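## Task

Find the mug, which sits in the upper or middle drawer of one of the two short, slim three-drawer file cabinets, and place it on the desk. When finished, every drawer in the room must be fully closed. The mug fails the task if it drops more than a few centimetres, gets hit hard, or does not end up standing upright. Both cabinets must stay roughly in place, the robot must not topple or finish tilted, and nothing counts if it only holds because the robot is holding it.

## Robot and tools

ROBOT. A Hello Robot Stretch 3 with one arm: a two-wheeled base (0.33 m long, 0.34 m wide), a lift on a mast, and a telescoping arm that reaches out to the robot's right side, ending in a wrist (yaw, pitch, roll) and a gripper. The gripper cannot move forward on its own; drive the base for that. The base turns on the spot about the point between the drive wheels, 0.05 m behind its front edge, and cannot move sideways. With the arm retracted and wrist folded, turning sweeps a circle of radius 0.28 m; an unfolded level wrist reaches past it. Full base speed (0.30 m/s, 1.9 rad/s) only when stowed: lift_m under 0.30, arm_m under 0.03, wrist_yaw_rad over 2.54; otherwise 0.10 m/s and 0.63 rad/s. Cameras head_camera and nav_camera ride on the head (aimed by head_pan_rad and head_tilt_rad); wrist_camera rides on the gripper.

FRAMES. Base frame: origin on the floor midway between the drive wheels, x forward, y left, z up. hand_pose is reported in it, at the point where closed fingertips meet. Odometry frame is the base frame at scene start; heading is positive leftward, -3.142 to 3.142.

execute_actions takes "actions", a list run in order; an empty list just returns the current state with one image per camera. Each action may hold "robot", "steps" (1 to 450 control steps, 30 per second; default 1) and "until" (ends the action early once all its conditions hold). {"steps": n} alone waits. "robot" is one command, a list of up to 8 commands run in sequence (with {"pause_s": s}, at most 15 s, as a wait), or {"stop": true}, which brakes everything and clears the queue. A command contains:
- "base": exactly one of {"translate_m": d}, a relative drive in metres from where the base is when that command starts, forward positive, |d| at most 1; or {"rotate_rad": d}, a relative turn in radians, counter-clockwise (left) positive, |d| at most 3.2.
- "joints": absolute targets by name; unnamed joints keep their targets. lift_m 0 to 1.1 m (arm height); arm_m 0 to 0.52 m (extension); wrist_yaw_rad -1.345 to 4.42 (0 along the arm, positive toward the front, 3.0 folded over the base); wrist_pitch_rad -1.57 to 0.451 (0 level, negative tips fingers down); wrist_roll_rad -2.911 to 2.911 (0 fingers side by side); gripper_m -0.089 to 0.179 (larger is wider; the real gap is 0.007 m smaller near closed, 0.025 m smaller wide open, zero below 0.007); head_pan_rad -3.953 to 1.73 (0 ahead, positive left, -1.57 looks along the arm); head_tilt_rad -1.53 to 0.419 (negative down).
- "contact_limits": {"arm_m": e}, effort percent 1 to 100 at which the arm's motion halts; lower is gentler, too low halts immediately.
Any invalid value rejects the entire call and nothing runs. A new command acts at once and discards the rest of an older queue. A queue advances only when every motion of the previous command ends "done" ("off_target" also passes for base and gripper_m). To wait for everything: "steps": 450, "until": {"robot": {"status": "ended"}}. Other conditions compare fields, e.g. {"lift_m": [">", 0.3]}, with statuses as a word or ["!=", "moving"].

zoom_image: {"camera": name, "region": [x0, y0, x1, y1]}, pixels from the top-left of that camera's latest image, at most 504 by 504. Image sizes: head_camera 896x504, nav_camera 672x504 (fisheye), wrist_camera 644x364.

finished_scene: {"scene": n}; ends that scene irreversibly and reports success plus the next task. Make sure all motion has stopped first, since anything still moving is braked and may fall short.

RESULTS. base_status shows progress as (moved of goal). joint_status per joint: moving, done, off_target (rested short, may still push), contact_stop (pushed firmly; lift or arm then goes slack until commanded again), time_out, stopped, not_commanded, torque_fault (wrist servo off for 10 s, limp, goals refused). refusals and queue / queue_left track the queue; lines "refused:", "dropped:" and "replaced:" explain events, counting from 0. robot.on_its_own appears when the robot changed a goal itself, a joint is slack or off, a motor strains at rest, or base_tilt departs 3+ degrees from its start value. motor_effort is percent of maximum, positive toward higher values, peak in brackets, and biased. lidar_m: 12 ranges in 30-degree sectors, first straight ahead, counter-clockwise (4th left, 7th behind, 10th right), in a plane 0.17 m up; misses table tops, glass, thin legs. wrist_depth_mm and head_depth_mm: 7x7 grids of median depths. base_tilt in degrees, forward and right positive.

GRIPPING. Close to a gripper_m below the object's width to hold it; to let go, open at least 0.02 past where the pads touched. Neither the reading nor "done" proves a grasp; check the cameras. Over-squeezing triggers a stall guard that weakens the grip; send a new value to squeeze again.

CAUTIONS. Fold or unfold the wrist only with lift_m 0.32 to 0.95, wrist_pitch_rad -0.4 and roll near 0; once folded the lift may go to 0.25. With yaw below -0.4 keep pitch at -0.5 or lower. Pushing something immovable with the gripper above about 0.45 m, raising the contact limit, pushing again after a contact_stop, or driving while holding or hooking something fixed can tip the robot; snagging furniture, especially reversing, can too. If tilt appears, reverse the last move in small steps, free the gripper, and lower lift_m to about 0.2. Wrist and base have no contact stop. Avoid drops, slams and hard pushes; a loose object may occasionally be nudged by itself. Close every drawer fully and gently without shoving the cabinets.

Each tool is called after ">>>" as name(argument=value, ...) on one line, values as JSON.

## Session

>>> execute_actions(actions=[])

Scene clock: 0.00 s.
robot.base_odometry: x=+0.000 y=+0.000 heading=+0.000 (m, m, rad; robot's odometry frame)
robot.turned_by_wheels: +0.000 (rad since the last result)
robot.turned_by_imu: +0.000 (rad since the last result)
robot.base_tilt: forward=+0.6 right=-0.7 (deg)
robot.lidar_m: 1.15 0.78 0.67 0.67 1.10 1.56 2.62 1.91 1.33 1.80 1.25 1.14
robot.head_depth_mm: 1042 1048 1053 1055 1066 1070 1081 / 1073 1081 1085 1094 1101 1106 1112 / 1104 1110 1119 1127 1133 1143 1149 / 1148 1148 1157 1162 1180 1179 1184 / 1182 1194 1200 1206 1215 1220 1235 / 1216 1215 1223 1228 1244 1259 1263 / 1188 1223 1219 1225 1117 1248 1252
robot.base_status: not_commanded
robot.joint_positions: lift_m=+0.314 arm_m=+0.001 wrist_yaw_rad=+2.846 wrist_pitch_rad=-0.334 wrist_roll_rad=-0.018 gripper_m=+0.037 head_pan_rad=+0.005 head_tilt_rad=-0.014
robot.joint_goals: lift_m=+0.314 arm_m=+0.001 wrist_yaw_rad=+2.846 wrist_pitch_rad=-0.334 wrist_roll_rad=-0.018 gripper_m=+0.037 head_pan_rad=+0.005 head_tilt_rad=-0.014
robot.joint_status: lift_m=not_commanded arm_m=not_commanded wrist_yaw_rad=not_commanded wrist_pitch_rad=not_commanded wrist_roll_rad=not_commanded gripper_m=not_commanded head_pan_rad=not_commanded head_tilt_rad=not_commanded
robot.measured_speeds: translate_m=+0.000 rotate_rad=+0.000 lift_m=+0.000 arm_m=+0.000 wrist_yaw_rad=+0.000 wrist_pitch_rad=+0.000 wrist_roll_rad=+0.000 head_pan_rad=+0.000 head_tilt_rad=+0.000
robot: refusals=0 queue=idle queue_left=0
robot.motor_effort: left_wheel=+0 right_wheel=+0 lift_m=+22 arm_m=+0 wrist_yaw_rad=+1 wrist_pitch_rad=+6 wrist_roll_rad=+1 gripper_m=+0 head_pan_rad=+0 head_tilt_rad=+3 (%)
robot.hand_pose: x=+0.0470 y=+0.0776 z=+0.3457 quat_wxyz=(+0.219, +0.700, +0.016, +0.679) (m; robot's base frame)
robot.wrist_depth_mm: - - 804 884 639 970 950 / - - 709 682 682 720 655 / - 926 755 746 801 745 708 / - 804 797 797 779 773 761 / 631 672 705 681 704 699 697 / 548 - 528 568 577 581 582 / 473 - 499 490 493 498 495
pictures: head_camera (sideways: a quarter turn clockwise sets it upright), nav_camera (sideways: a quarter turn counterclockwise sets it upright), wrist_camera
Images, in order (width x height): head_camera 896x504, nav_camera 672x504, wrist_camera 644x364.

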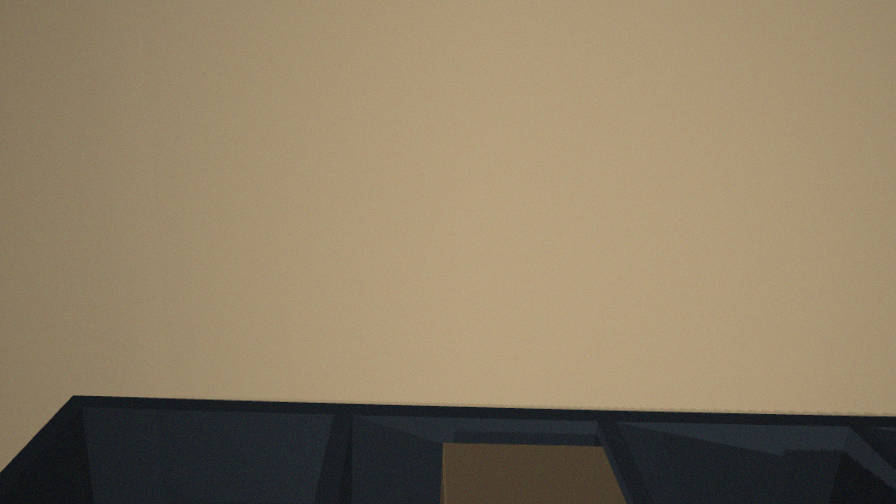

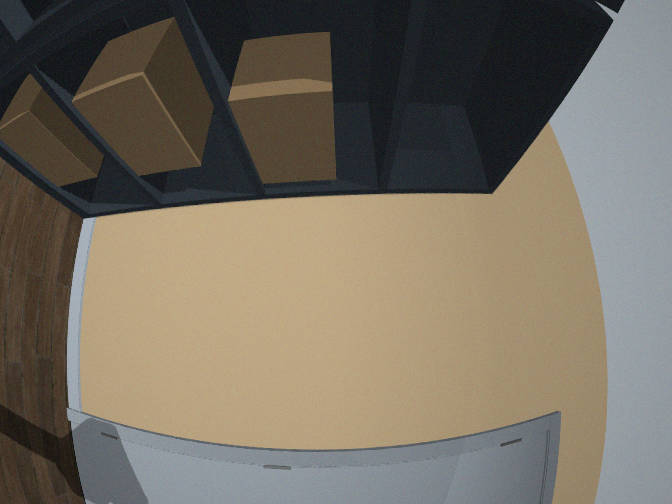

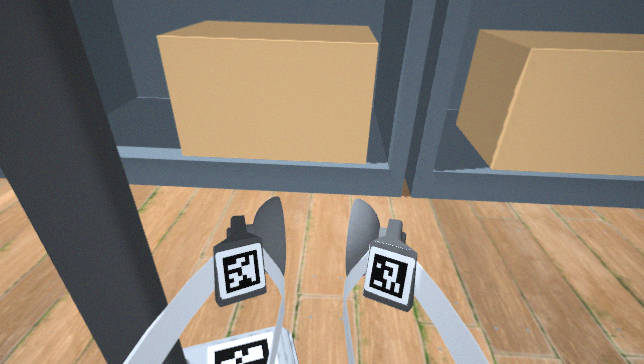

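>>> execute_actions(actions=[{"robot": {"joints": {"lift_m": 0.285, "wrist_pitch_rad": -0.4, "head_pan_rad": -3.2, "head_tilt_rad": -0.45}}, "steps": 60, "until": {"robot": {"lift_m": ["<", 0.297]}}}, {"robot": {"base": {"rotate_rad": -0.48}}, "steps": 300, "until": {"robot": {"status": "ended"}}}])

Scene clock: 36.33 s.
robot.base_odometry: x=+0.000 y=+0.000 heading=-0.480 (m, m, rad; robot's odometry frame)
robot.turned_by_wheels: -0.480 (rad since the last result)
robot.turned_by_imu: -0.478 (rad since the last result)
robot.base_tilt: forward=+0.6 right=-0.6 (deg)
robot.lidar_m: 1.14 1.15 0.78 0.67 0.67 0.94 1.74 2.63 1.91 1.32 1.82 1.22
robot.head_depth_mm: 1509 1256 1420 1360 1394 1500 1319 / 1540 1619 1715 1633 1694 1622 1387 / 2364 2587 2780 2747 2021 1667 1380 / 2331 2546 2719 2832 2101 1651 1378 / 2298 2519 2704 2785 2088 1657 1361 / 2262 2457 2654 2786 2079 1647 1360 / 2185 2409 2593 2731 2065 1624 1353
robot.base_status: done (rotate_rad -0.4799 of -0.4800)
robot.joint_positions: lift_m=+0.285 arm_m=+0.001 wrist_yaw_rad=+2.846 wrist_pitch_rad=-0.415 wrist_roll_rad=-0.018 gripper_m=+0.037 head_pan_rad=-3.193 head_tilt_rad=-0.445
robot.joint_goals: lift_m=+0.285 arm_m=+0.001 wrist_yaw_rad=+2.846 wrist_pitch_rad=-0.400 wrist_roll_rad=-0.018 gripper_m=+0.037 head_pan_rad=-3.200 head_tilt_rad=-0.450
robot.joint_status: lift_m=done arm_m=not_commanded wrist_yaw_rad=not_commanded wrist_pitch_rad=done wrist_roll_rad=not_commanded gripper_m=not_commanded head_pan_rad=done head_tilt_rad=done
robot.measured_speeds: translate_m=+0.000 rotate_rad=+0.000 lift_m=+0.000 arm_m=+0.000 wrist_yaw_rad=+0.000 wrist_pitch_rad=+0.000 wrist_roll_rad=+0.000 head_pan_rad=+0.000 head_tilt_rad=+0.000
robot: refusals=0 queue=done queue_left=0
robot.motor_effort: left_wheel=+4(12) right_wheel=-3(9) lift_m=+18(23) arm_m=+0(0) wrist_yaw_rad=+1(0) wrist_pitch_rad=+5(7) wrist_roll_rad=+1(0) gripper_m=+0(0) head_pan_rad=-3(31) head_tilt_rad=-3(35) (%)
robot.hand_pose: x=+0.0443 y=+0.0686 z=+0.2985 quat_wxyz=(+0.246, +0.699, +0.045, +0.669) (m; robot's base frame)
robot.wrist_depth_mm: - 582 657 787 791 - 920 / - 622 709 866 897 - 940 / - 683 752 808 886 903 915 / - 676 694 678 706 719 712 / 550 575 584 576 590 584 594 / 476 - - 487 489 493 506 / - - - 426 425 431 435
pictures: head_camera (sideways: a quarter turn clockwise sets it upright), nav_camera (sideways: a quarter turn counterclockwise sets it upright), wrist_camera
Images, in order (width x height): head_camera 896x504, nav_camera 672x504, wrist_camera 644x364.

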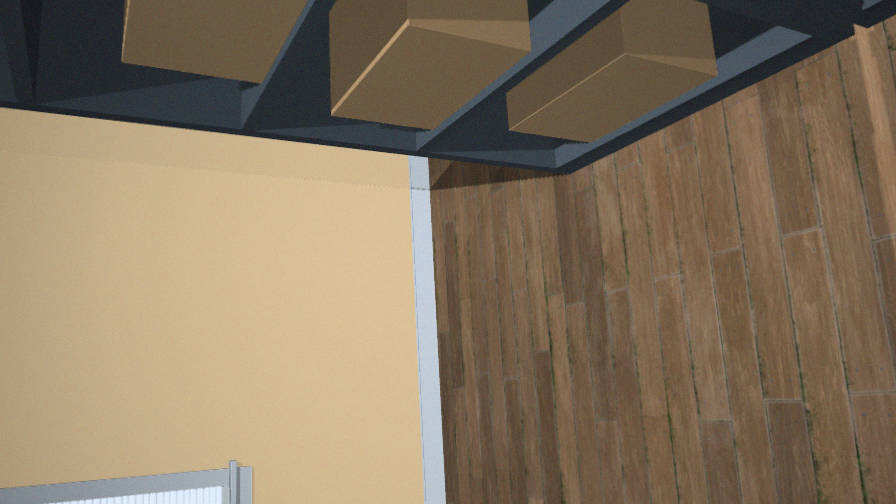

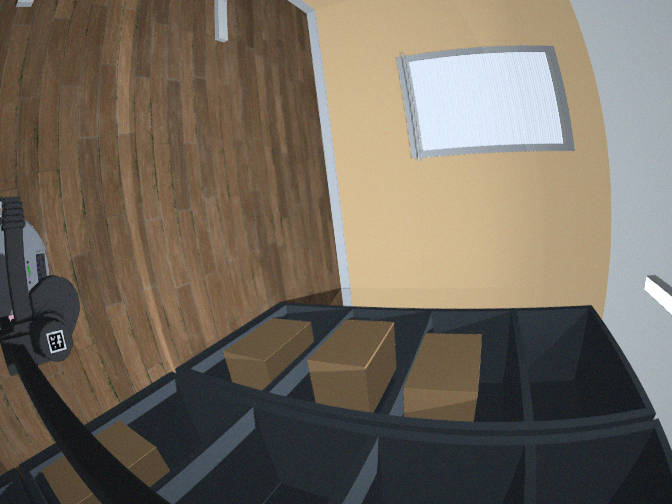

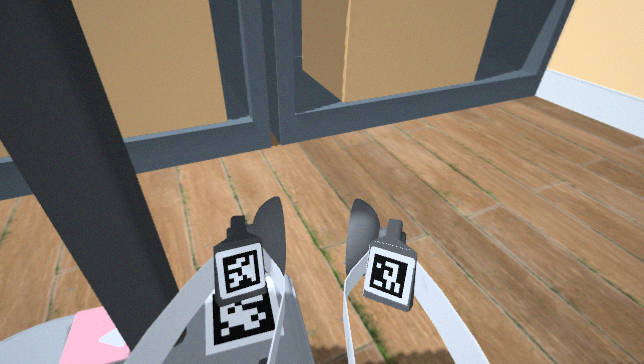

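>>> execute_actions(actions=[])

Scene clock: 64.83 s.
robot.base_odometry: x=+0.000 y=+0.000 heading=-0.480 (m, m, rad; robot's odometry frame)
robot.turned_by_wheels: +0.000 (rad since the last result)
robot.turned_by_imu: +0.000 (rad since the last result)
robot.base_tilt: forward=+0.6 right=-0.6 (deg)
robot.lidar_m: 1.14 1.15 0.78 0.67 0.67 0.94 1.75 2.63 1.91 1.33 1.82 1.22
robot.head_depth_mm: 1504 1259 1416 1361 1398 1508 1319 / 1523 1603 1715 1642 1694 1617 1391 / 2379 2564 2808 2778 2037 1684 1372 / 2314 2515 2760 2907 2096 1667 1376 / 2308 2489 2701 2832 2102 1660 1372 / 2205 2422 2609 2770 2046 1634 1357 / 2188 2383 2579 2691 2046 1637 1366
robot.base_status: done (rotate_rad -0.4799 of -0.4800)
robot.joint_positions: lift_m=+0.285 arm_m=+0.001 wrist_yaw_rad=+2.846 wrist_pitch_rad=-0.415 wrist_roll_rad=-0.018 gripper_m=+0.037 head_pan_rad=-3.193 head_tilt_rad=-0.445
robot.joint_goals: lift_m=+0.285 arm_m=+0.001 wrist_yaw_rad=+2.846 wrist_pitch_rad=-0.400 wrist_roll_rad=-0.018 gripper_m=+0.037 head_pan_rad=-3.200 head_tilt_rad=-0.450
robot.joint_status: lift_m=done arm_m=not_commanded wrist_yaw_rad=not_commanded wrist_pitch_rad=done wrist_roll_rad=not_commanded gripper_m=not_commanded head_pan_rad=done head_tilt_rad=done
robot.measured_speeds: translate_m=+0.000 rotate_rad=+0.000 lift_m=+0.000 arm_m=+0.000 wrist_yaw_rad=+0.000 wrist_pitch_rad=+0.000 wrist_roll_rad=+0.000 head_pan_rad=+0.000 head_tilt_rad=+0.000
robot: refusals=0 queue=done queue_left=0
robot.motor_effort: left_wheel=+3(3) right_wheel=-3(3) lift_m=+18(18) arm_m=+0(0) wrist_yaw_rad=+0(0) wrist_pitch_rad=+5(5) wrist_roll_rad=+0(0) gripper_m=+0(0) head_pan_rad=-2(2) head_tilt_rad=-2(2) (%)
robot.hand_pose: x=+0.0443 y=+0.0686 z=+0.2985 quat_wxyz=(+0.246, +0.699, +0.045, +0.669) (m; robot's base frame)
robot.wrist_depth_mm: - 581 656 784 807 - 941 / - 624 695 866 876 - 966 / - 665 744 810 883 913 906 / - 666 684 698 702 704 712 / 548 575 592 573 590 583 592 / 478 - - 489 492 495 503 / - - - 425 427 429 439
pictures: head_camera (sideways: a quarter turn clockwise sets it upright), nav_camera (sideways: a quarter turn counterclockwise sets it upright), wrist_camera
Images, in order (width x height): head_camera 896x504, nav_camera 672x504, wrist_camera 644x364.

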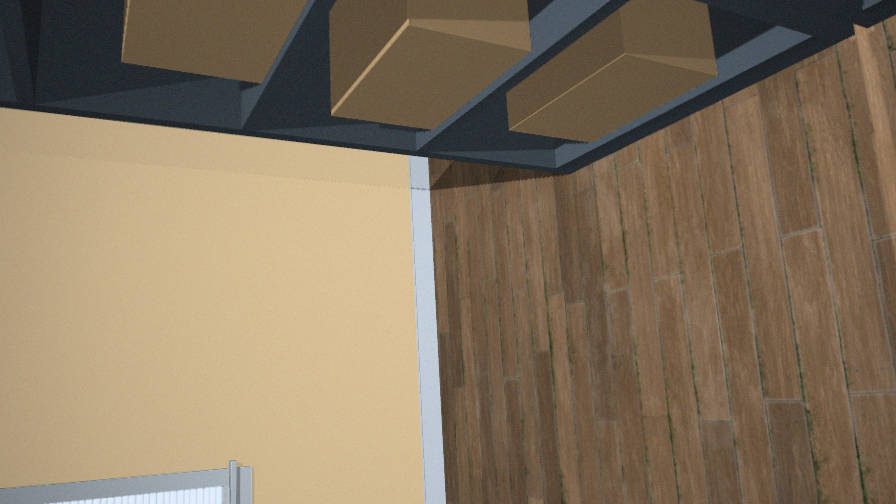

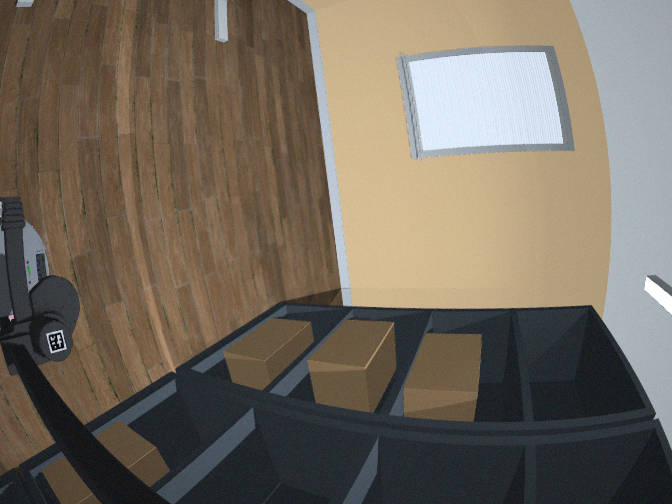

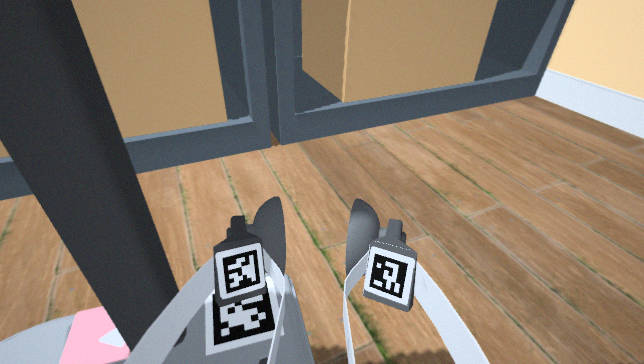

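>>> execute_actions(actions=[{"robot":{"base":{"translate_m":-1.0}},"steps":300,"until":{"robot":{"translate_m":["<=",-0.7]}}},{"robot":{"base":{"translate_m":-1.0}},"steps":300,"until":{"robot":{"translate_m":["<=",-0.7]}}},{"robot":{"base":{"translate_m":-0.74},"joints":{"head_pan_rad":-3.9,"head_tilt_rad":-0.5}},"steps":300,"until":{"robot":{"status":"ended"}}}])

Scene clock: 88.93 s.
robot.base_odometry: x=-1.903 y=+0.990 heading=-0.480 (m, m, rad; robot's odometry frame)
robot.turned_by_wheels: +0.000 (rad since the last result)
robot.turned_by_imu: -0.003 (rad since the last result)
robot.base_tilt: forward=+0.4 right=-0.6 (deg)
robot.lidar_m: 3.22 0.58 0.59 2.65 0.83 0.54 0.49 0.50 0.62 1.27 1.79 2.55
robot.head_depth_mm: - - - - - - - / 858 946 - - - - - / 766 855 960 1091 1240 1443 - / 680 745 825 930 1060 1234 1297 / 606 659 722 805 896 1024 1172 / 549 592 645 703 777 864 979 / 501 538 579 630 684 752 835
robot.base_status: done (translate_m -0.7400 of -0.7400)
robot.joint_positions: lift_m=+0.285 arm_m=+0.001 wrist_yaw_rad=+2.846 wrist_pitch_rad=-0.416 wrist_roll_rad=-0.018 gripper_m=+0.037 head_pan_rad=-3.893 head_tilt_rad=-0.494
robot.joint_goals: lift_m=+0.285 arm_m=+0.001 wrist_yaw_rad=+2.846 wrist_pitch_rad=-0.400 wrist_roll_rad=-0.018 gripper_m=+0.037 head_pan_rad=-3.900 head_tilt_rad=-0.500
robot.joint_status: lift_m=done arm_m=not_commanded wrist_yaw_rad=not_commanded wrist_pitch_rad=done wrist_roll_rad=not_commanded gripper_m=not_commanded head_pan_rad=done head_tilt_rad=done
robot.measured_speeds: translate_m=+0.000 rotate_rad=+0.000 lift_m=+0.000 arm_m=+0.000 wrist_yaw_rad=+0.000 wrist_pitch_rad=+0.000 wrist_roll_rad=+0.000 head_pan_rad=+0.000 head_tilt_rad=+0.000
robot: refusals=0 queue=done queue_left=0
robot.motor_effort: left_wheel=+3(9) right_wheel=-3(12) lift_m=+18(18) arm_m=+0(0) wrist_yaw_rad=+0(1) wrist_pitch_rad=+5(6) wrist_roll_rad=+1(1) gripper_m=+0(0) head_pan_rad=-3(28) head_tilt_rad=-3(10) (%)
robot.hand_pose: x=+0.0442 y=+0.0685 z=+0.2983 quat_wxyz=(+0.246, +0.699, +0.045, +0.669) (m; robot's base frame)
robot.wrist_depth_mm: - - - - 655 551 635 / - - - - 682 666 733 / - 855 862 883 713 715 828 / - 686 678 691 679 706 717 / 548 577 582 571 591 584 587 / 479 - - 485 490 492 505 / - - - 426 424 429 431
pictures: head_camera (sideways: a quarter turn clockwise sets it upright), nav_camera (sideways: a quarter turn counterclockwise sets it upright), wrist_camera
Images, in order (width x height): head_camera 896x504, nav_camera 672x504, wrist_camera 644x364.

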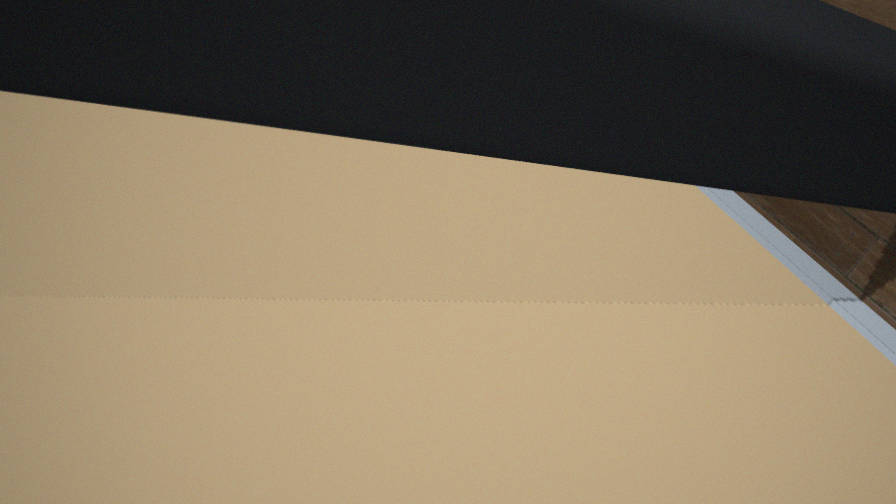

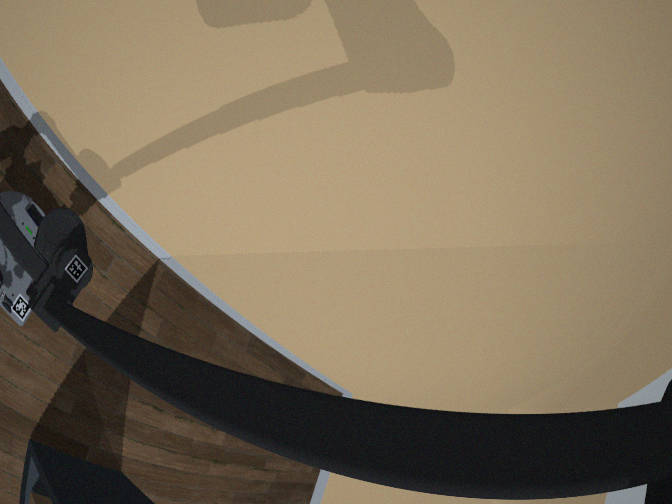

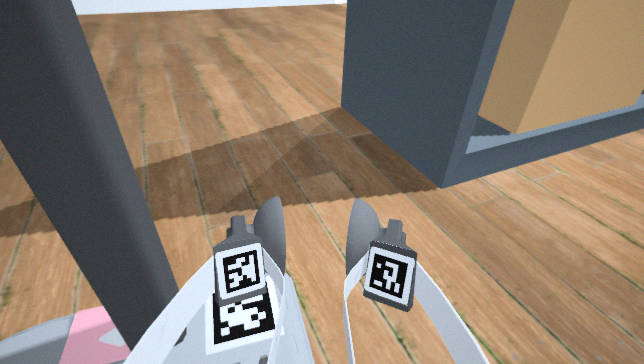

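>>> execute_actions(actions=[{"robot":{"base":{"rotate_rad":-1.43},"joints":{"head_pan_rad":-2.75,"head_tilt_rad":-0.45}},"steps":300,"until":{"robot":{"base_status":["!=","moving"]}}},{"robot":{"base":{"translate_m":-1.0}},"steps":300,"until":{"robot":{"translate_m":["<=",-0.6]}}},{"robot":{"base":{"translate_m":-0.61}},"steps":300,"until":{"robot":{"status":"ended"}}},{"robot":{"base":{"rotate_rad":-1.57}},"steps":300,"until":{"robot":{"status":"ended"}}}])

Scene clock: 122.83 s.
robot.base_odometry: x=-1.499 y=+2.134 heading=+2.804 (m, m, rad; robot's odometry frame)
robot.turned_by_wheels: -3.000 (rad since the last result)
robot.turned_by_imu: -2.990 (rad since the last result)
robot.base_tilt: forward=+0.4 right=-0.8 (deg)
robot.lidar_m: 0.49 0.51 0.70 1.98 0.66 0.62 1.65 1.94 1.49 1.44 0.68 0.51
robot.head_depth_mm: 2808 2969 3209 2904 2104 1668 1377 / 2924 3096 3414 2884 2119 1659 1373 / 2987 3225 3509 2815 2106 1654 1368 / 3087 3375 2871 2667 2091 1640 1366 / 2788 3045 2903 2273 2062 1638 1353 / 2350 2511 2456 2258 2055 1617 1343 / 2016 2136 2238 2345 2021 1614 1335
robot.base_status: done (rotate_rad -1.5699 of -1.5700)
robot.joint_positions: lift_m=+0.285 arm_m=+0.001 wrist_yaw_rad=+2.846 wrist_pitch_rad=-0.417 wrist_roll_rad=-0.018 gripper_m=+0.037 head_pan_rad=-2.757 head_tilt_rad=-0.457
robot.joint_goals: lift_m=+0.285 arm_m=+0.001 wrist_yaw_rad=+2.846 wrist_pitch_rad=-0.400 wrist_roll_rad=-0.018 gripper_m=+0.037 head_pan_rad=-2.750 head_tilt_rad=-0.450
robot.joint_status: lift_m=done arm_m=not_commanded wrist_yaw_rad=not_commanded wrist_pitch_rad=done wrist_roll_rad=not_commanded gripper_m=not_commanded head_pan_rad=done head_tilt_rad=done
robot.measured_speeds: translate_m=+0.000 rotate_rad=+0.000 lift_m=+0.000 arm_m=+0.000 wrist_yaw_rad=+0.000 wrist_pitch_rad=+0.000 wrist_roll_rad=+0.000 head_pan_rad=+0.000 head_tilt_rad=+0.000
robot: refusals=0 queue=done queue_left=0
robot.motor_effort: left_wheel=+3(14) right_wheel=-4(11) lift_m=+18(18) arm_m=-1(1) wrist_yaw_rad=+0(1) wrist_pitch_rad=+5(6) wrist_roll_rad=+1(1) gripper_m=+0(1) head_pan_rad=+2(31) head_tilt_rad=+4(13) (%)
robot.hand_pose: x=+0.0442 y=+0.0684 z=+0.2982 quat_wxyz=(+0.247, +0.699, +0.045, +0.669) (m; robot's base frame)
robot.wrist_depth_mm: - - - - 839 570 439 / - - - - 852 581 444 / - 846 849 870 826 612 452 / - 685 694 698 702 609 463 / 543 573 588 571 587 565 469 / 480 - - 487 499 497 470 / - - - 422 430 428 432
pictures: head_camera (sideways: a quarter turn clockwise sets it upright), nav_camera (sideways: a quarter turn counterclockwise sets it upright), wrist_camera
Images, in order (width x height): head_camera 896x504, nav_camera 672x504, wrist_camera 644x364.

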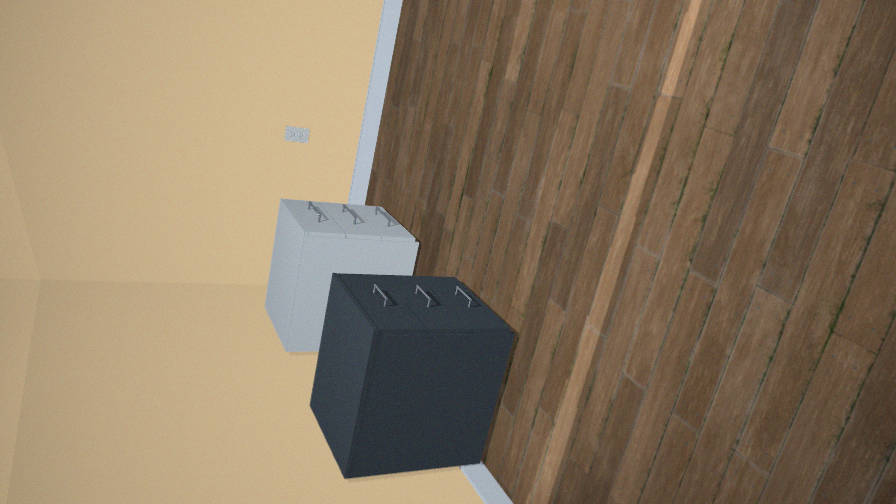

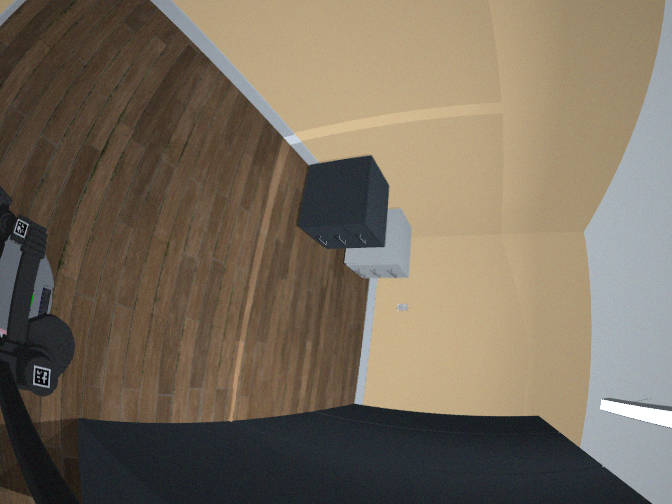

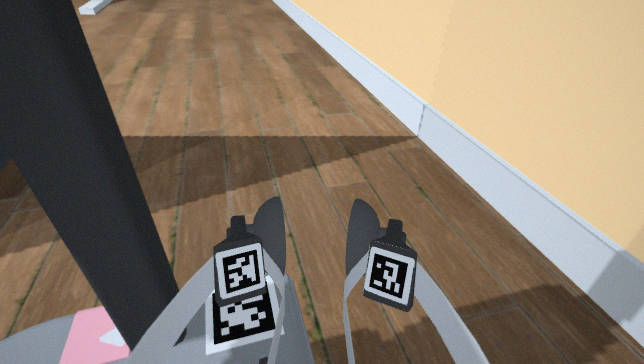

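>>> zoom_image(camera="head_camera", region=[250, 180, 530, 490])

Region (250, 180, 530, 490) of head_camera's 896x504 image, scaled by 1.626, with more detail than that image has; it fills the left 455 columns of this view, and the rest is white.

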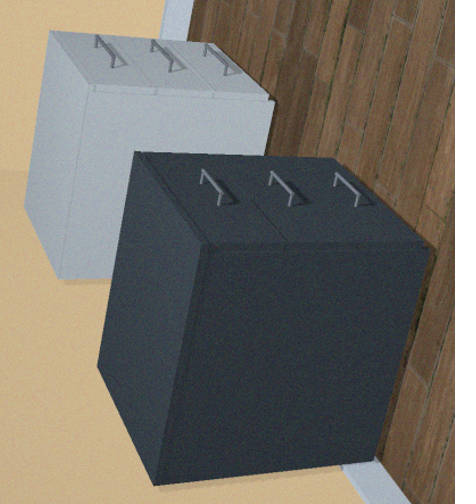

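>>> execute_actions(actions=[{"robot":{"base":{"rotate_rad":0.055}},"steps":200,"until":{"robot":{"base_status":["!=","moving"]}}},{"robot":{"base":{"translate_m":-1.0},"joints":{"head_pan_rad":-1.65,"head_tilt_rad":-0.8}},"steps":300,"until":{"robot":{"translate_m":["<=",-0.7]}}},{"robot":{"base":{"translate_m":-1.0}},"steps":300,"until":{"robot":{"translate_m":["<=",-0.62]}}},{"robot":{"base":{"translate_m":-0.54},"joints":{"lift_m":0.335}},"steps":300,"until":{"robot":{"lift_m":[">",0.322]}}},{"robot":{"joints":{"wrist_yaw_rad":0.0,"gripper_m":0.055}},"steps":300,"until":{"robot":{"wrist_yaw_rad":["<",1.2]}}},{"robot":{"joints":{"wrist_roll_rad":1.57,"wrist_pitch_rad":0.02,"arm_m":0.22,"lift_m":0.317}},"steps":300,"until":{"robot":{"base_status":["!=","moving"]}}},{"robot":{"base":{"rotate_rad":-0.055}},"steps":300,"until":{"robot":{"status":"ended"}}}])

Scene clock: 227.03 s.
robot.base_odometry: x=+0.293 y=+1.612 heading=+2.804 (m, m, rad; robot's odometry frame)
robot.turned_by_wheels: +0.000 (rad since the last result)
robot.turned_by_imu: -0.002 (rad since the last result)
robot.base_tilt: forward=+0.5 right=-0.5 (deg)
robot.lidar_m: 2.35 0.74 0.54 0.52 0.54 0.75 1.41 1.08 0.80 0.78 1.37 1.89
robot.head_depth_mm: 1226 1406 1588 1685 1532 1332 1174 / 1219 1399 1627 1751 1521 1328 1175 / 1214 1386 1276 1144 1427 1319 1184 / 1193 1374 1272 1118 1379 - 1158 / 1188 1357 1264 1118 1360 1282 1156 / 1184 1345 1469 1177 1437 1299 1150 / 1170 1335 1551 1718 1480 1296 1146
robot.base_status: done (rotate_rad -0.0549 of -0.0550)
robot.joint_positions: lift_m=+0.317 arm_m=+0.220 wrist_yaw_rad=+0.002 wrist_pitch_rad=-0.003 wrist_roll_rad=+1.570 gripper_m=+0.055 head_pan_rad=-1.657 head_tilt_rad=-0.790
robot.joint_goals: lift_m=+0.317 arm_m=+0.220 wrist_yaw_rad=+0.000 wrist_pitch_rad=+0.020 wrist_roll_rad=+1.570 gripper_m=+0.055 head_pan_rad=-1.650 head_tilt_rad=-0.800
robot.joint_status: lift_m=done arm_m=done wrist_yaw_rad=done wrist_pitch_rad=done wrist_roll_rad=done gripper_m=done head_pan_rad=done head_tilt_rad=done
robot.measured_speeds: translate_m=+0.000 rotate_rad=+0.000 lift_m=+0.000 arm_m=+0.000 wrist_yaw_rad=+0.000 wrist_pitch_rad=+0.000 wrist_roll_rad=+0.000 head_pan_rad=+0.000 head_tilt_rad=+0.000
robot: refusals=0 queue=done queue_left=0
robot.motor_effort: left_wheel=+4(14) right_wheel=-3(7) lift_m=+18(27) arm_m=+4(7) wrist_yaw_rad=+0(1) wrist_pitch_rad=+7(8) wrist_roll_rad=+1(1) gripper_m=+0(68) head_pan_rad=+3(29) head_tilt_rad=-5(29) (%)
robot.hand_pose: x=-0.0209 y=-0.6208 z=+0.4308 quat_wxyz=(+0.001, +0.001, -1.000, -0.002) (m; robot's base frame)
robot.wrist_depth_mm: 776 789 294 291 292 295 294 / 798 807 300 304 301 301 305 / 834 857 312 311 312 314 314 / 856 870 324 322 320 325 324 / 881 894 872 332 334 336 338 / 906 922 344 346 - 348 346 / 966 959 961 972 961 686 498
pictures: head_camera (sideways: a quarter turn clockwise sets it upright), nav_camera (sideways: a quarter turn counterclockwise sets it upright), wrist_camera
Images, in order (width x height): head_camera 896x504, nav_camera 672x504, wrist_camera 644x364.

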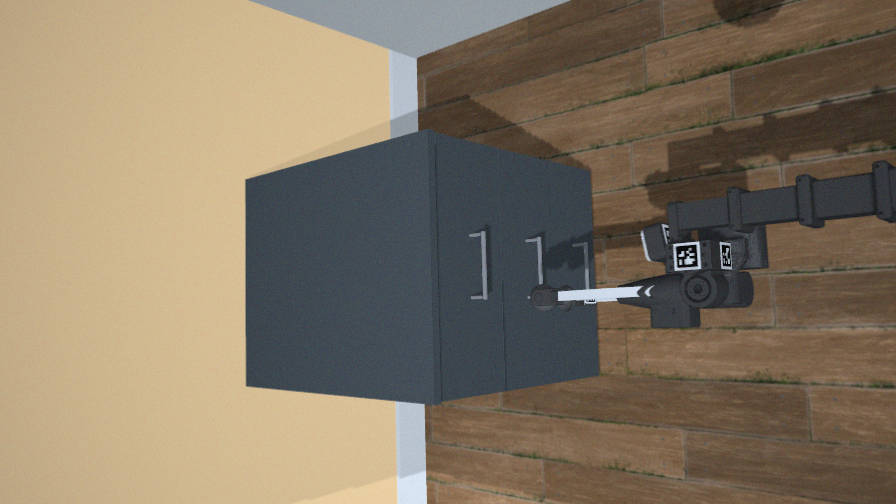

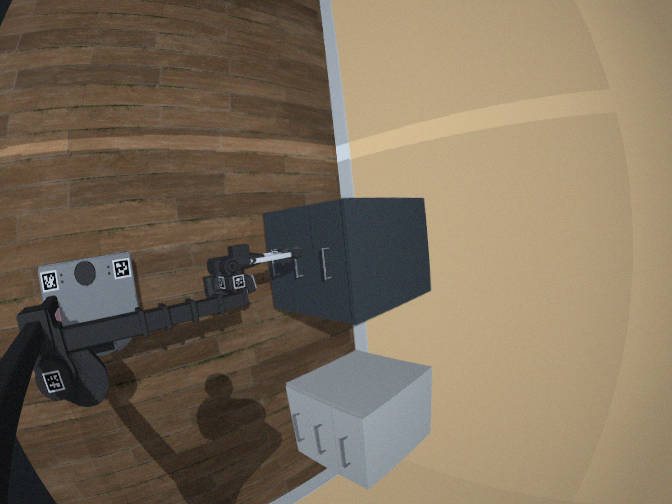

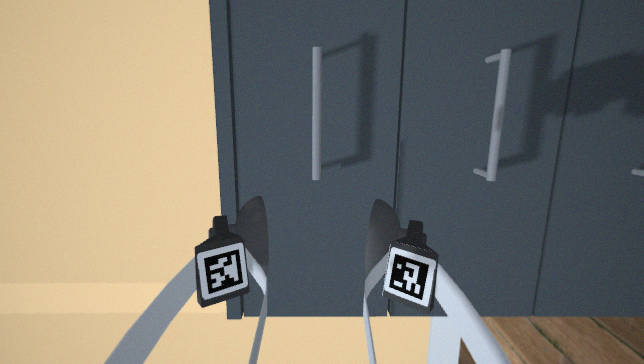

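>>> execute_actions(actions=[{"robot":{"base":{"translate_m":-0.06},"joints":{"lift_m":0.319,"arm_m":0.352,"head_pan_rad":-1.6,"head_tilt_rad":-0.9},"contact_limits":{"arm_m":14}},"steps":300,"until":{"robot":{"status":"ended"}}}])

Scene clock: 248.63 s.
robot.base_odometry: x=+0.350 y=+1.593 heading=+2.804 (m, m, rad; robot's odometry frame)
robot.turned_by_wheels: +0.000 (rad since the last result)
robot.turned_by_imu: +0.000 (rad since the last result)
robot.base_tilt: forward=+0.5 right=-0.5 (deg)
robot.lidar_m: 2.40 0.75 0.54 0.52 0.55 0.75 1.35 1.08 0.80 0.78 1.37 1.90
robot.head_depth_mm: 1253 1463 1662 1614 1441 1277 1142 / 1245 1460 1765 1648 1451 1275 1149 / 1245 1363 1122 1237 1425 1275 1155 / 1250 1329 1117 1216 1377 1260 1155 / 1240 1326 1104 1221 1409 1266 1145 / 1235 1368 1124 1375 1400 1255 1128 / 1232 1436 1714 1603 1397 1252 1116
robot.base_status: done (translate_m -0.0600 of -0.0600)
robot.joint_positions: lift_m=+0.319 arm_m=+0.352 wrist_yaw_rad=+0.002 wrist_pitch_rad=-0.003 wrist_roll_rad=+1.570 gripper_m=+0.055 head_pan_rad=-1.607 head_tilt_rad=-0.889
robot.joint_goals: lift_m=+0.319 arm_m=+0.352 wrist_yaw_rad=+0.000 wrist_pitch_rad=+0.020 wrist_roll_rad=+1.570 gripper_m=+0.055 head_pan_rad=-1.600 head_tilt_rad=-0.900
robot.joint_status: lift_m=done arm_m=done wrist_yaw_rad=done wrist_pitch_rad=done wrist_roll_rad=done gripper_m=done head_pan_rad=done head_tilt_rad=done
robot.measured_speeds: translate_m=+0.000 rotate_rad=+0.000 lift_m=+0.000 arm_m=+0.000 wrist_yaw_rad=+0.000 wrist_pitch_rad=+0.000 wrist_roll_rad=+0.000 head_pan_rad=+0.000 head_tilt_rad=+0.000
robot: refusals=0 queue=done queue_left=0
robot.motor_effort: left_wheel=+4(7) right_wheel=-4(8) lift_m=+26(25) arm_m=+4(8) wrist_yaw_rad=-1(1) wrist_pitch_rad=+7(7) wrist_roll_rad=+1(1) gripper_m=+0(1) head_pan_rad=+2(6) head_tilt_rad=-6(16) (%)
robot.contact_limits: arm_m 14 (drawing in: default 27, maximum 44; extending or still: default 37, maximum 60)
robot.hand_pose: x=-0.0209 y=-0.7528 z=+0.4324 quat_wxyz=(+0.001, +0.001, -1.000, -0.002) (m; robot's base frame)
robot.wrist_depth_mm: 667 170 169 170 170 171 172 / 686 670 175 175 176 177 178 / 709 698 180 180 182 183 182 / 725 722 186 187 188 189 187 / 744 747 191 192 194 196 195 / 783 793 201 200 - 202 201 / 802 797 206 207 209 210 210
pictures: head_camera (sideways: a quarter turn clockwise sets it upright), nav_camera (sideways: a quarter turn counterclockwise sets it upright), wrist_camera
Images, in order (width x height): head_camera 896x504, nav_camera 672x504, wrist_camera 644x364.

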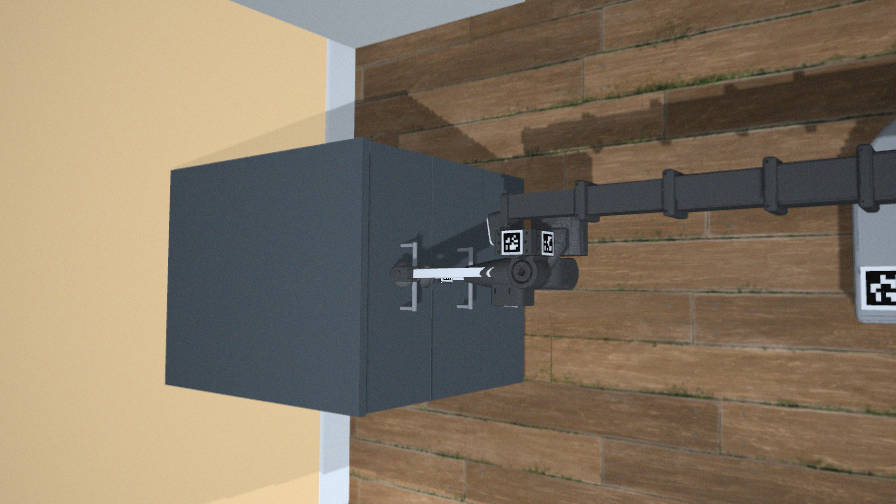

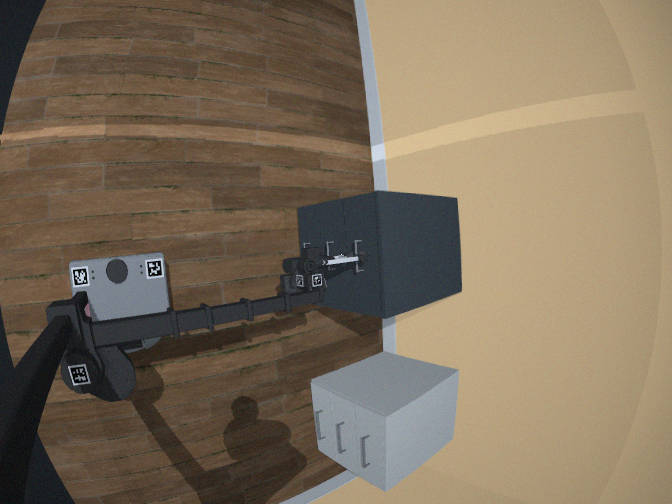

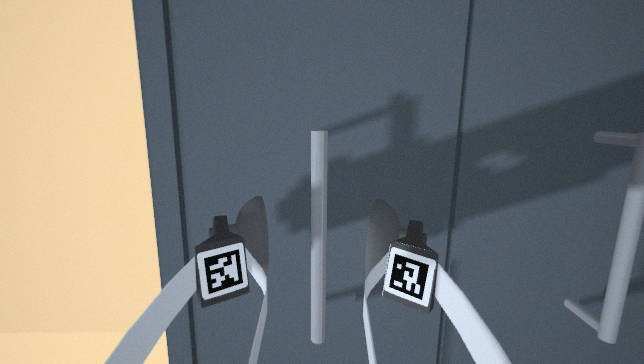

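>>> execute_actions(actions=[{"robot":{"joints":{"gripper_m":-0.03}},"steps":100,"until":{"robot":{"gripper_m_status":["!=","moving"]}}},{"robot":{"joints":{"arm_m":0.11},"contact_limits":{"arm_m":16}},"steps":300,"until":{"robot":{"status":"ended"}}}])

Scene clock: 258.03 s.
robot.base_odometry: x=+0.350 y=+1.593 heading=+2.804 (m, m, rad; robot's odometry frame)
robot.turned_by_wheels: +0.000 (rad since the last result)
robot.turned_by_imu: +0.000 (rad since the last result)
robot.base_tilt: forward=+0.6 right=-0.6 (deg)
robot.lidar_m: 2.40 0.75 0.54 0.52 0.55 0.75 1.34 1.08 0.81 0.78 1.38 1.89
robot.head_depth_mm: 1248 1464 1662 1602 1452 1282 1155 / 1244 1448 1751 1646 1431 1285 1147 / 1240 1353 1125 1235 1422 1294 - / 1241 1345 1121 1234 1419 - 1164 / 1238 1318 1111 1231 1417 1260 1145 / 1237 1364 1129 1373 1404 1257 1128 / 1237 1423 1726 1599 1395 1253 1121
robot.base_status: done (translate_m -0.0600 of -0.0600)
robot.joint_positions: lift_m=+0.319 arm_m=+0.110 wrist_yaw_rad=+0.002 wrist_pitch_rad=-0.003 wrist_roll_rad=+1.570 gripper_m=-0.030 head_pan_rad=-1.607 head_tilt_rad=-0.889
robot.joint_goals: lift_m=+0.319 arm_m=+0.110 wrist_yaw_rad=+0.000 wrist_pitch_rad=+0.020 wrist_roll_rad=+1.570 gripper_m=-0.030 head_pan_rad=-1.600 head_tilt_rad=-0.900
robot.joint_status: lift_m=done arm_m=done wrist_yaw_rad=done wrist_pitch_rad=done wrist_roll_rad=done gripper_m=done head_pan_rad=done head_tilt_rad=done
robot.measured_speeds: translate_m=+0.000 rotate_rad=+0.000 lift_m=+0.000 arm_m=+0.000 wrist_yaw_rad=+0.000 wrist_pitch_rad=+0.000 wrist_roll_rad=+0.000 head_pan_rad=+0.000 head_tilt_rad=+0.000
robot: refusals=0 queue=done queue_left=0
robot.motor_effort: left_wheel=+4(4) right_wheel=-3(4) lift_m=+26(26) arm_m=-4(8) wrist_yaw_rad=+0(1) wrist_pitch_rad=+7(8) wrist_roll_rad=+1(1) gripper_m=-10(86) head_pan_rad=+2(2) head_tilt_rad=-6(5) (%)
robot.contact_limits: arm_m 16 (drawing in: default 27, maximum 44; extending or still: default 37, maximum 60)
robot.hand_pose: x=-0.0210 y=-0.5115 z=+0.4324 quat_wxyz=(+0.001, +0.001, -1.000, -0.002) (m; robot's base frame)
robot.wrist_depth_mm: 887 886 871 391 395 396 394 / 912 913 899 404 408 406 407 / 940 927 930 418 417 421 424 / 981 961 974 433 432 437 442 / - - - - 444 448 453 / - - - - 460 464 469 / - - - - - 741 501
pictures: head_camera (sideways: a quarter turn clockwise sets it upright), nav_camera (sideways: a quarter turn counterclockwise sets it upright), wrist_camera
Images, in order (width x height): head_camera 896x504, nav_camera 672x504, wrist_camera 644x364.

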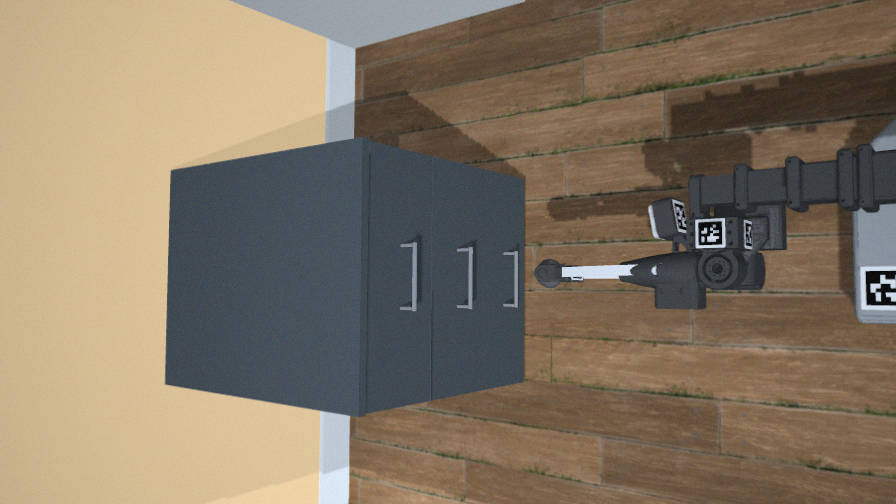

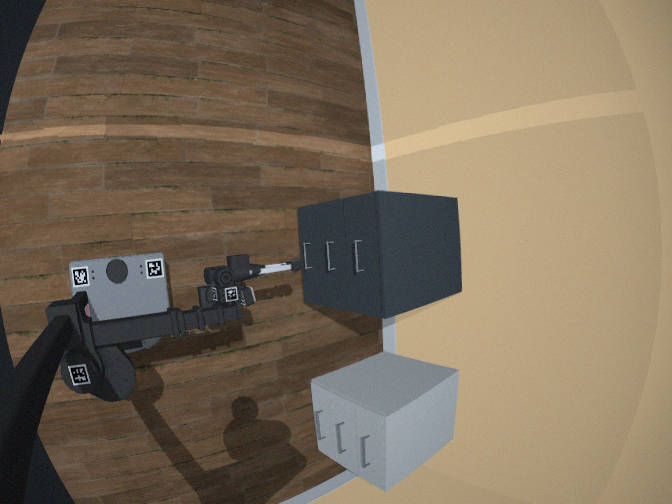

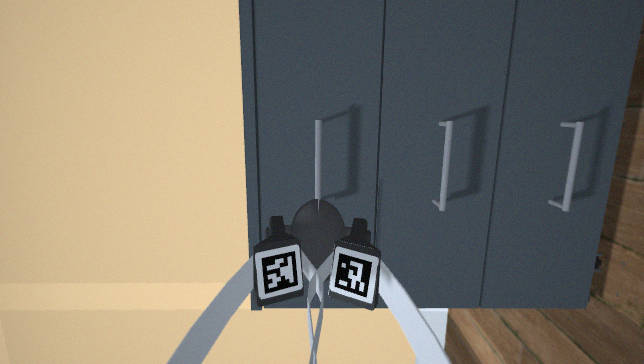

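>>> execute_actions(actions=[{"robot":{"joints":{"gripper_m":0.055,"arm_m":0.359},"contact_limits":{"arm_m":12}},"steps":300,"until":{"robot":{"status":"ended"}}},{"robot":{"joints":{"gripper_m":-0.06}},"steps":100,"until":{"robot":{"gripper_m_status":["!=","moving"]}}},{"steps":10}])

Scene clock: 280.53 s.
robot.base_odometry: x=+0.350 y=+1.593 heading=+2.804 (m, m, rad; robot's odometry frame)
robot.turned_by_wheels: +0.000 (rad since the last result)
robot.turned_by_imu: +0.000 (rad since the last result)
robot.base_tilt: forward=+0.5 right=-0.4 (deg)
robot.lidar_m: 2.40 0.75 0.54 0.52 0.55 0.75 1.34 1.08 0.81 0.78 1.37 1.89
robot.head_depth_mm: 1248 1464 1651 1621 1438 1284 1154 / 1248 1458 1746 1634 1429 1275 1148 / 1252 1360 1127 1244 1426 1263 1159 / 1243 1338 1116 1196 1375 1256 1145 / 1233 1314 1107 1234 1411 1256 1143 / 1235 1370 1125 1375 1414 1247 1121 / 1230 1442 1724 1593 1395 1246 1117
robot.base_status: done (translate_m -0.0600 of -0.0600)
robot.joint_positions: lift_m=+0.319 arm_m=+0.359 wrist_yaw_rad=+0.002 wrist_pitch_rad=-0.003 wrist_roll_rad=+1.570 gripper_m=-0.059 head_pan_rad=-1.607 head_tilt_rad=-0.889
robot.joint_goals: lift_m=+0.319 arm_m=+0.359 wrist_yaw_rad=+0.000 wrist_pitch_rad=+0.020 wrist_roll_rad=+1.570 gripper_m=-0.060 head_pan_rad=-1.600 head_tilt_rad=-0.900
robot.joint_status: lift_m=done arm_m=done wrist_yaw_rad=done wrist_pitch_rad=done wrist_roll_rad=done gripper_m=done head_pan_rad=done head_tilt_rad=done
robot.measured_speeds: translate_m=+0.000 rotate_rad=+0.000 lift_m=+0.000 arm_m=+0.000 wrist_yaw_rad=+0.000 wrist_pitch_rad=+0.000 wrist_roll_rad=+0.000 head_pan_rad=+0.000 head_tilt_rad=+0.000
robot: refusals=0 queue=done queue_left=0
robot.motor_effort: left_wheel=+4(4) right_wheel=-3(3) lift_m=+26(26) arm_m=+1(5) wrist_yaw_rad=-1(0) wrist_pitch_rad=+7(7) wrist_roll_rad=+0(0) gripper_m=-24(97) head_pan_rad=+2(1) head_tilt_rad=-5(6) (%)
robot.contact_limits: arm_m 12 (drawing in: default 27, maximum 44; extending or still: default 37, maximum 60)
robot.hand_pose: x=-0.0210 y=-0.7600 z=+0.4324 quat_wxyz=(+0.001, +0.001, -1.000, -0.002) (m; robot's base frame)
robot.wrist_depth_mm: 649 164 161 163 164 164 165 / 678 170 167 168 168 169 170 / 698 175 172 173 174 176 176 / 723 702 178 178 180 181 182 / 743 738 184 154 186 188 188 / 766 765 191 193 194 195 194 / 801 806 198 198 199 201 202
pictures: head_camera (sideways: a quarter turn clockwise sets it upright), nav_camera (sideways: a quarter turn counterclockwise sets it upright), wrist_camera
Images, in order (width x height): head_camera 896x504, nav_camera 672x504, wrist_camera 644x364.

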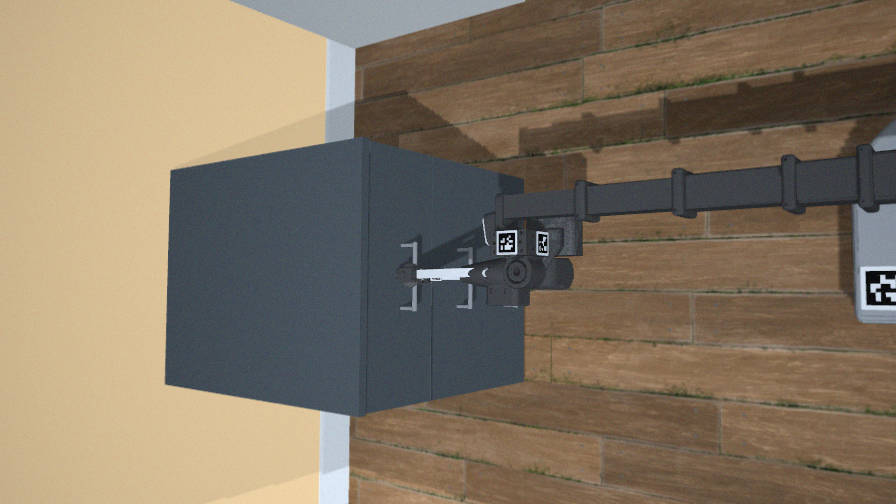

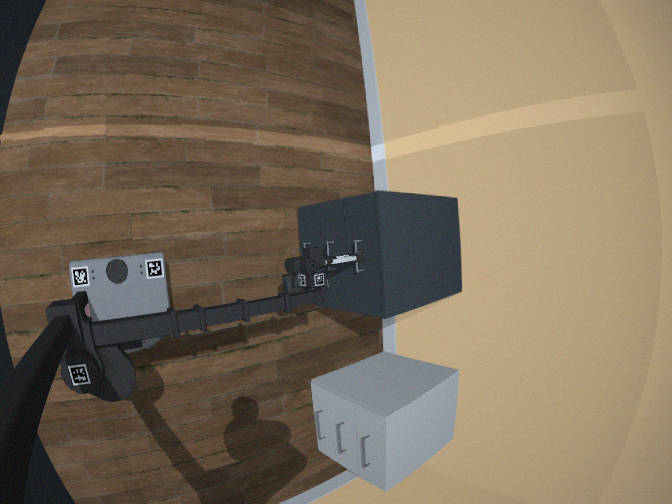

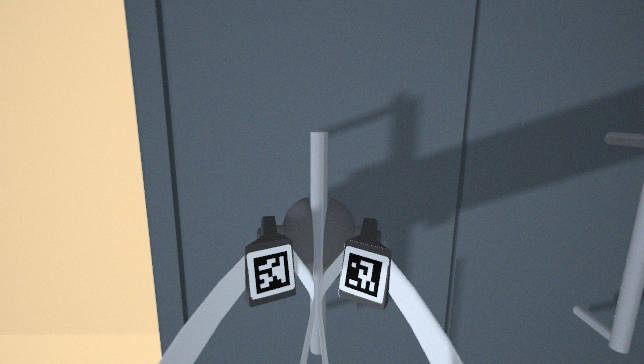

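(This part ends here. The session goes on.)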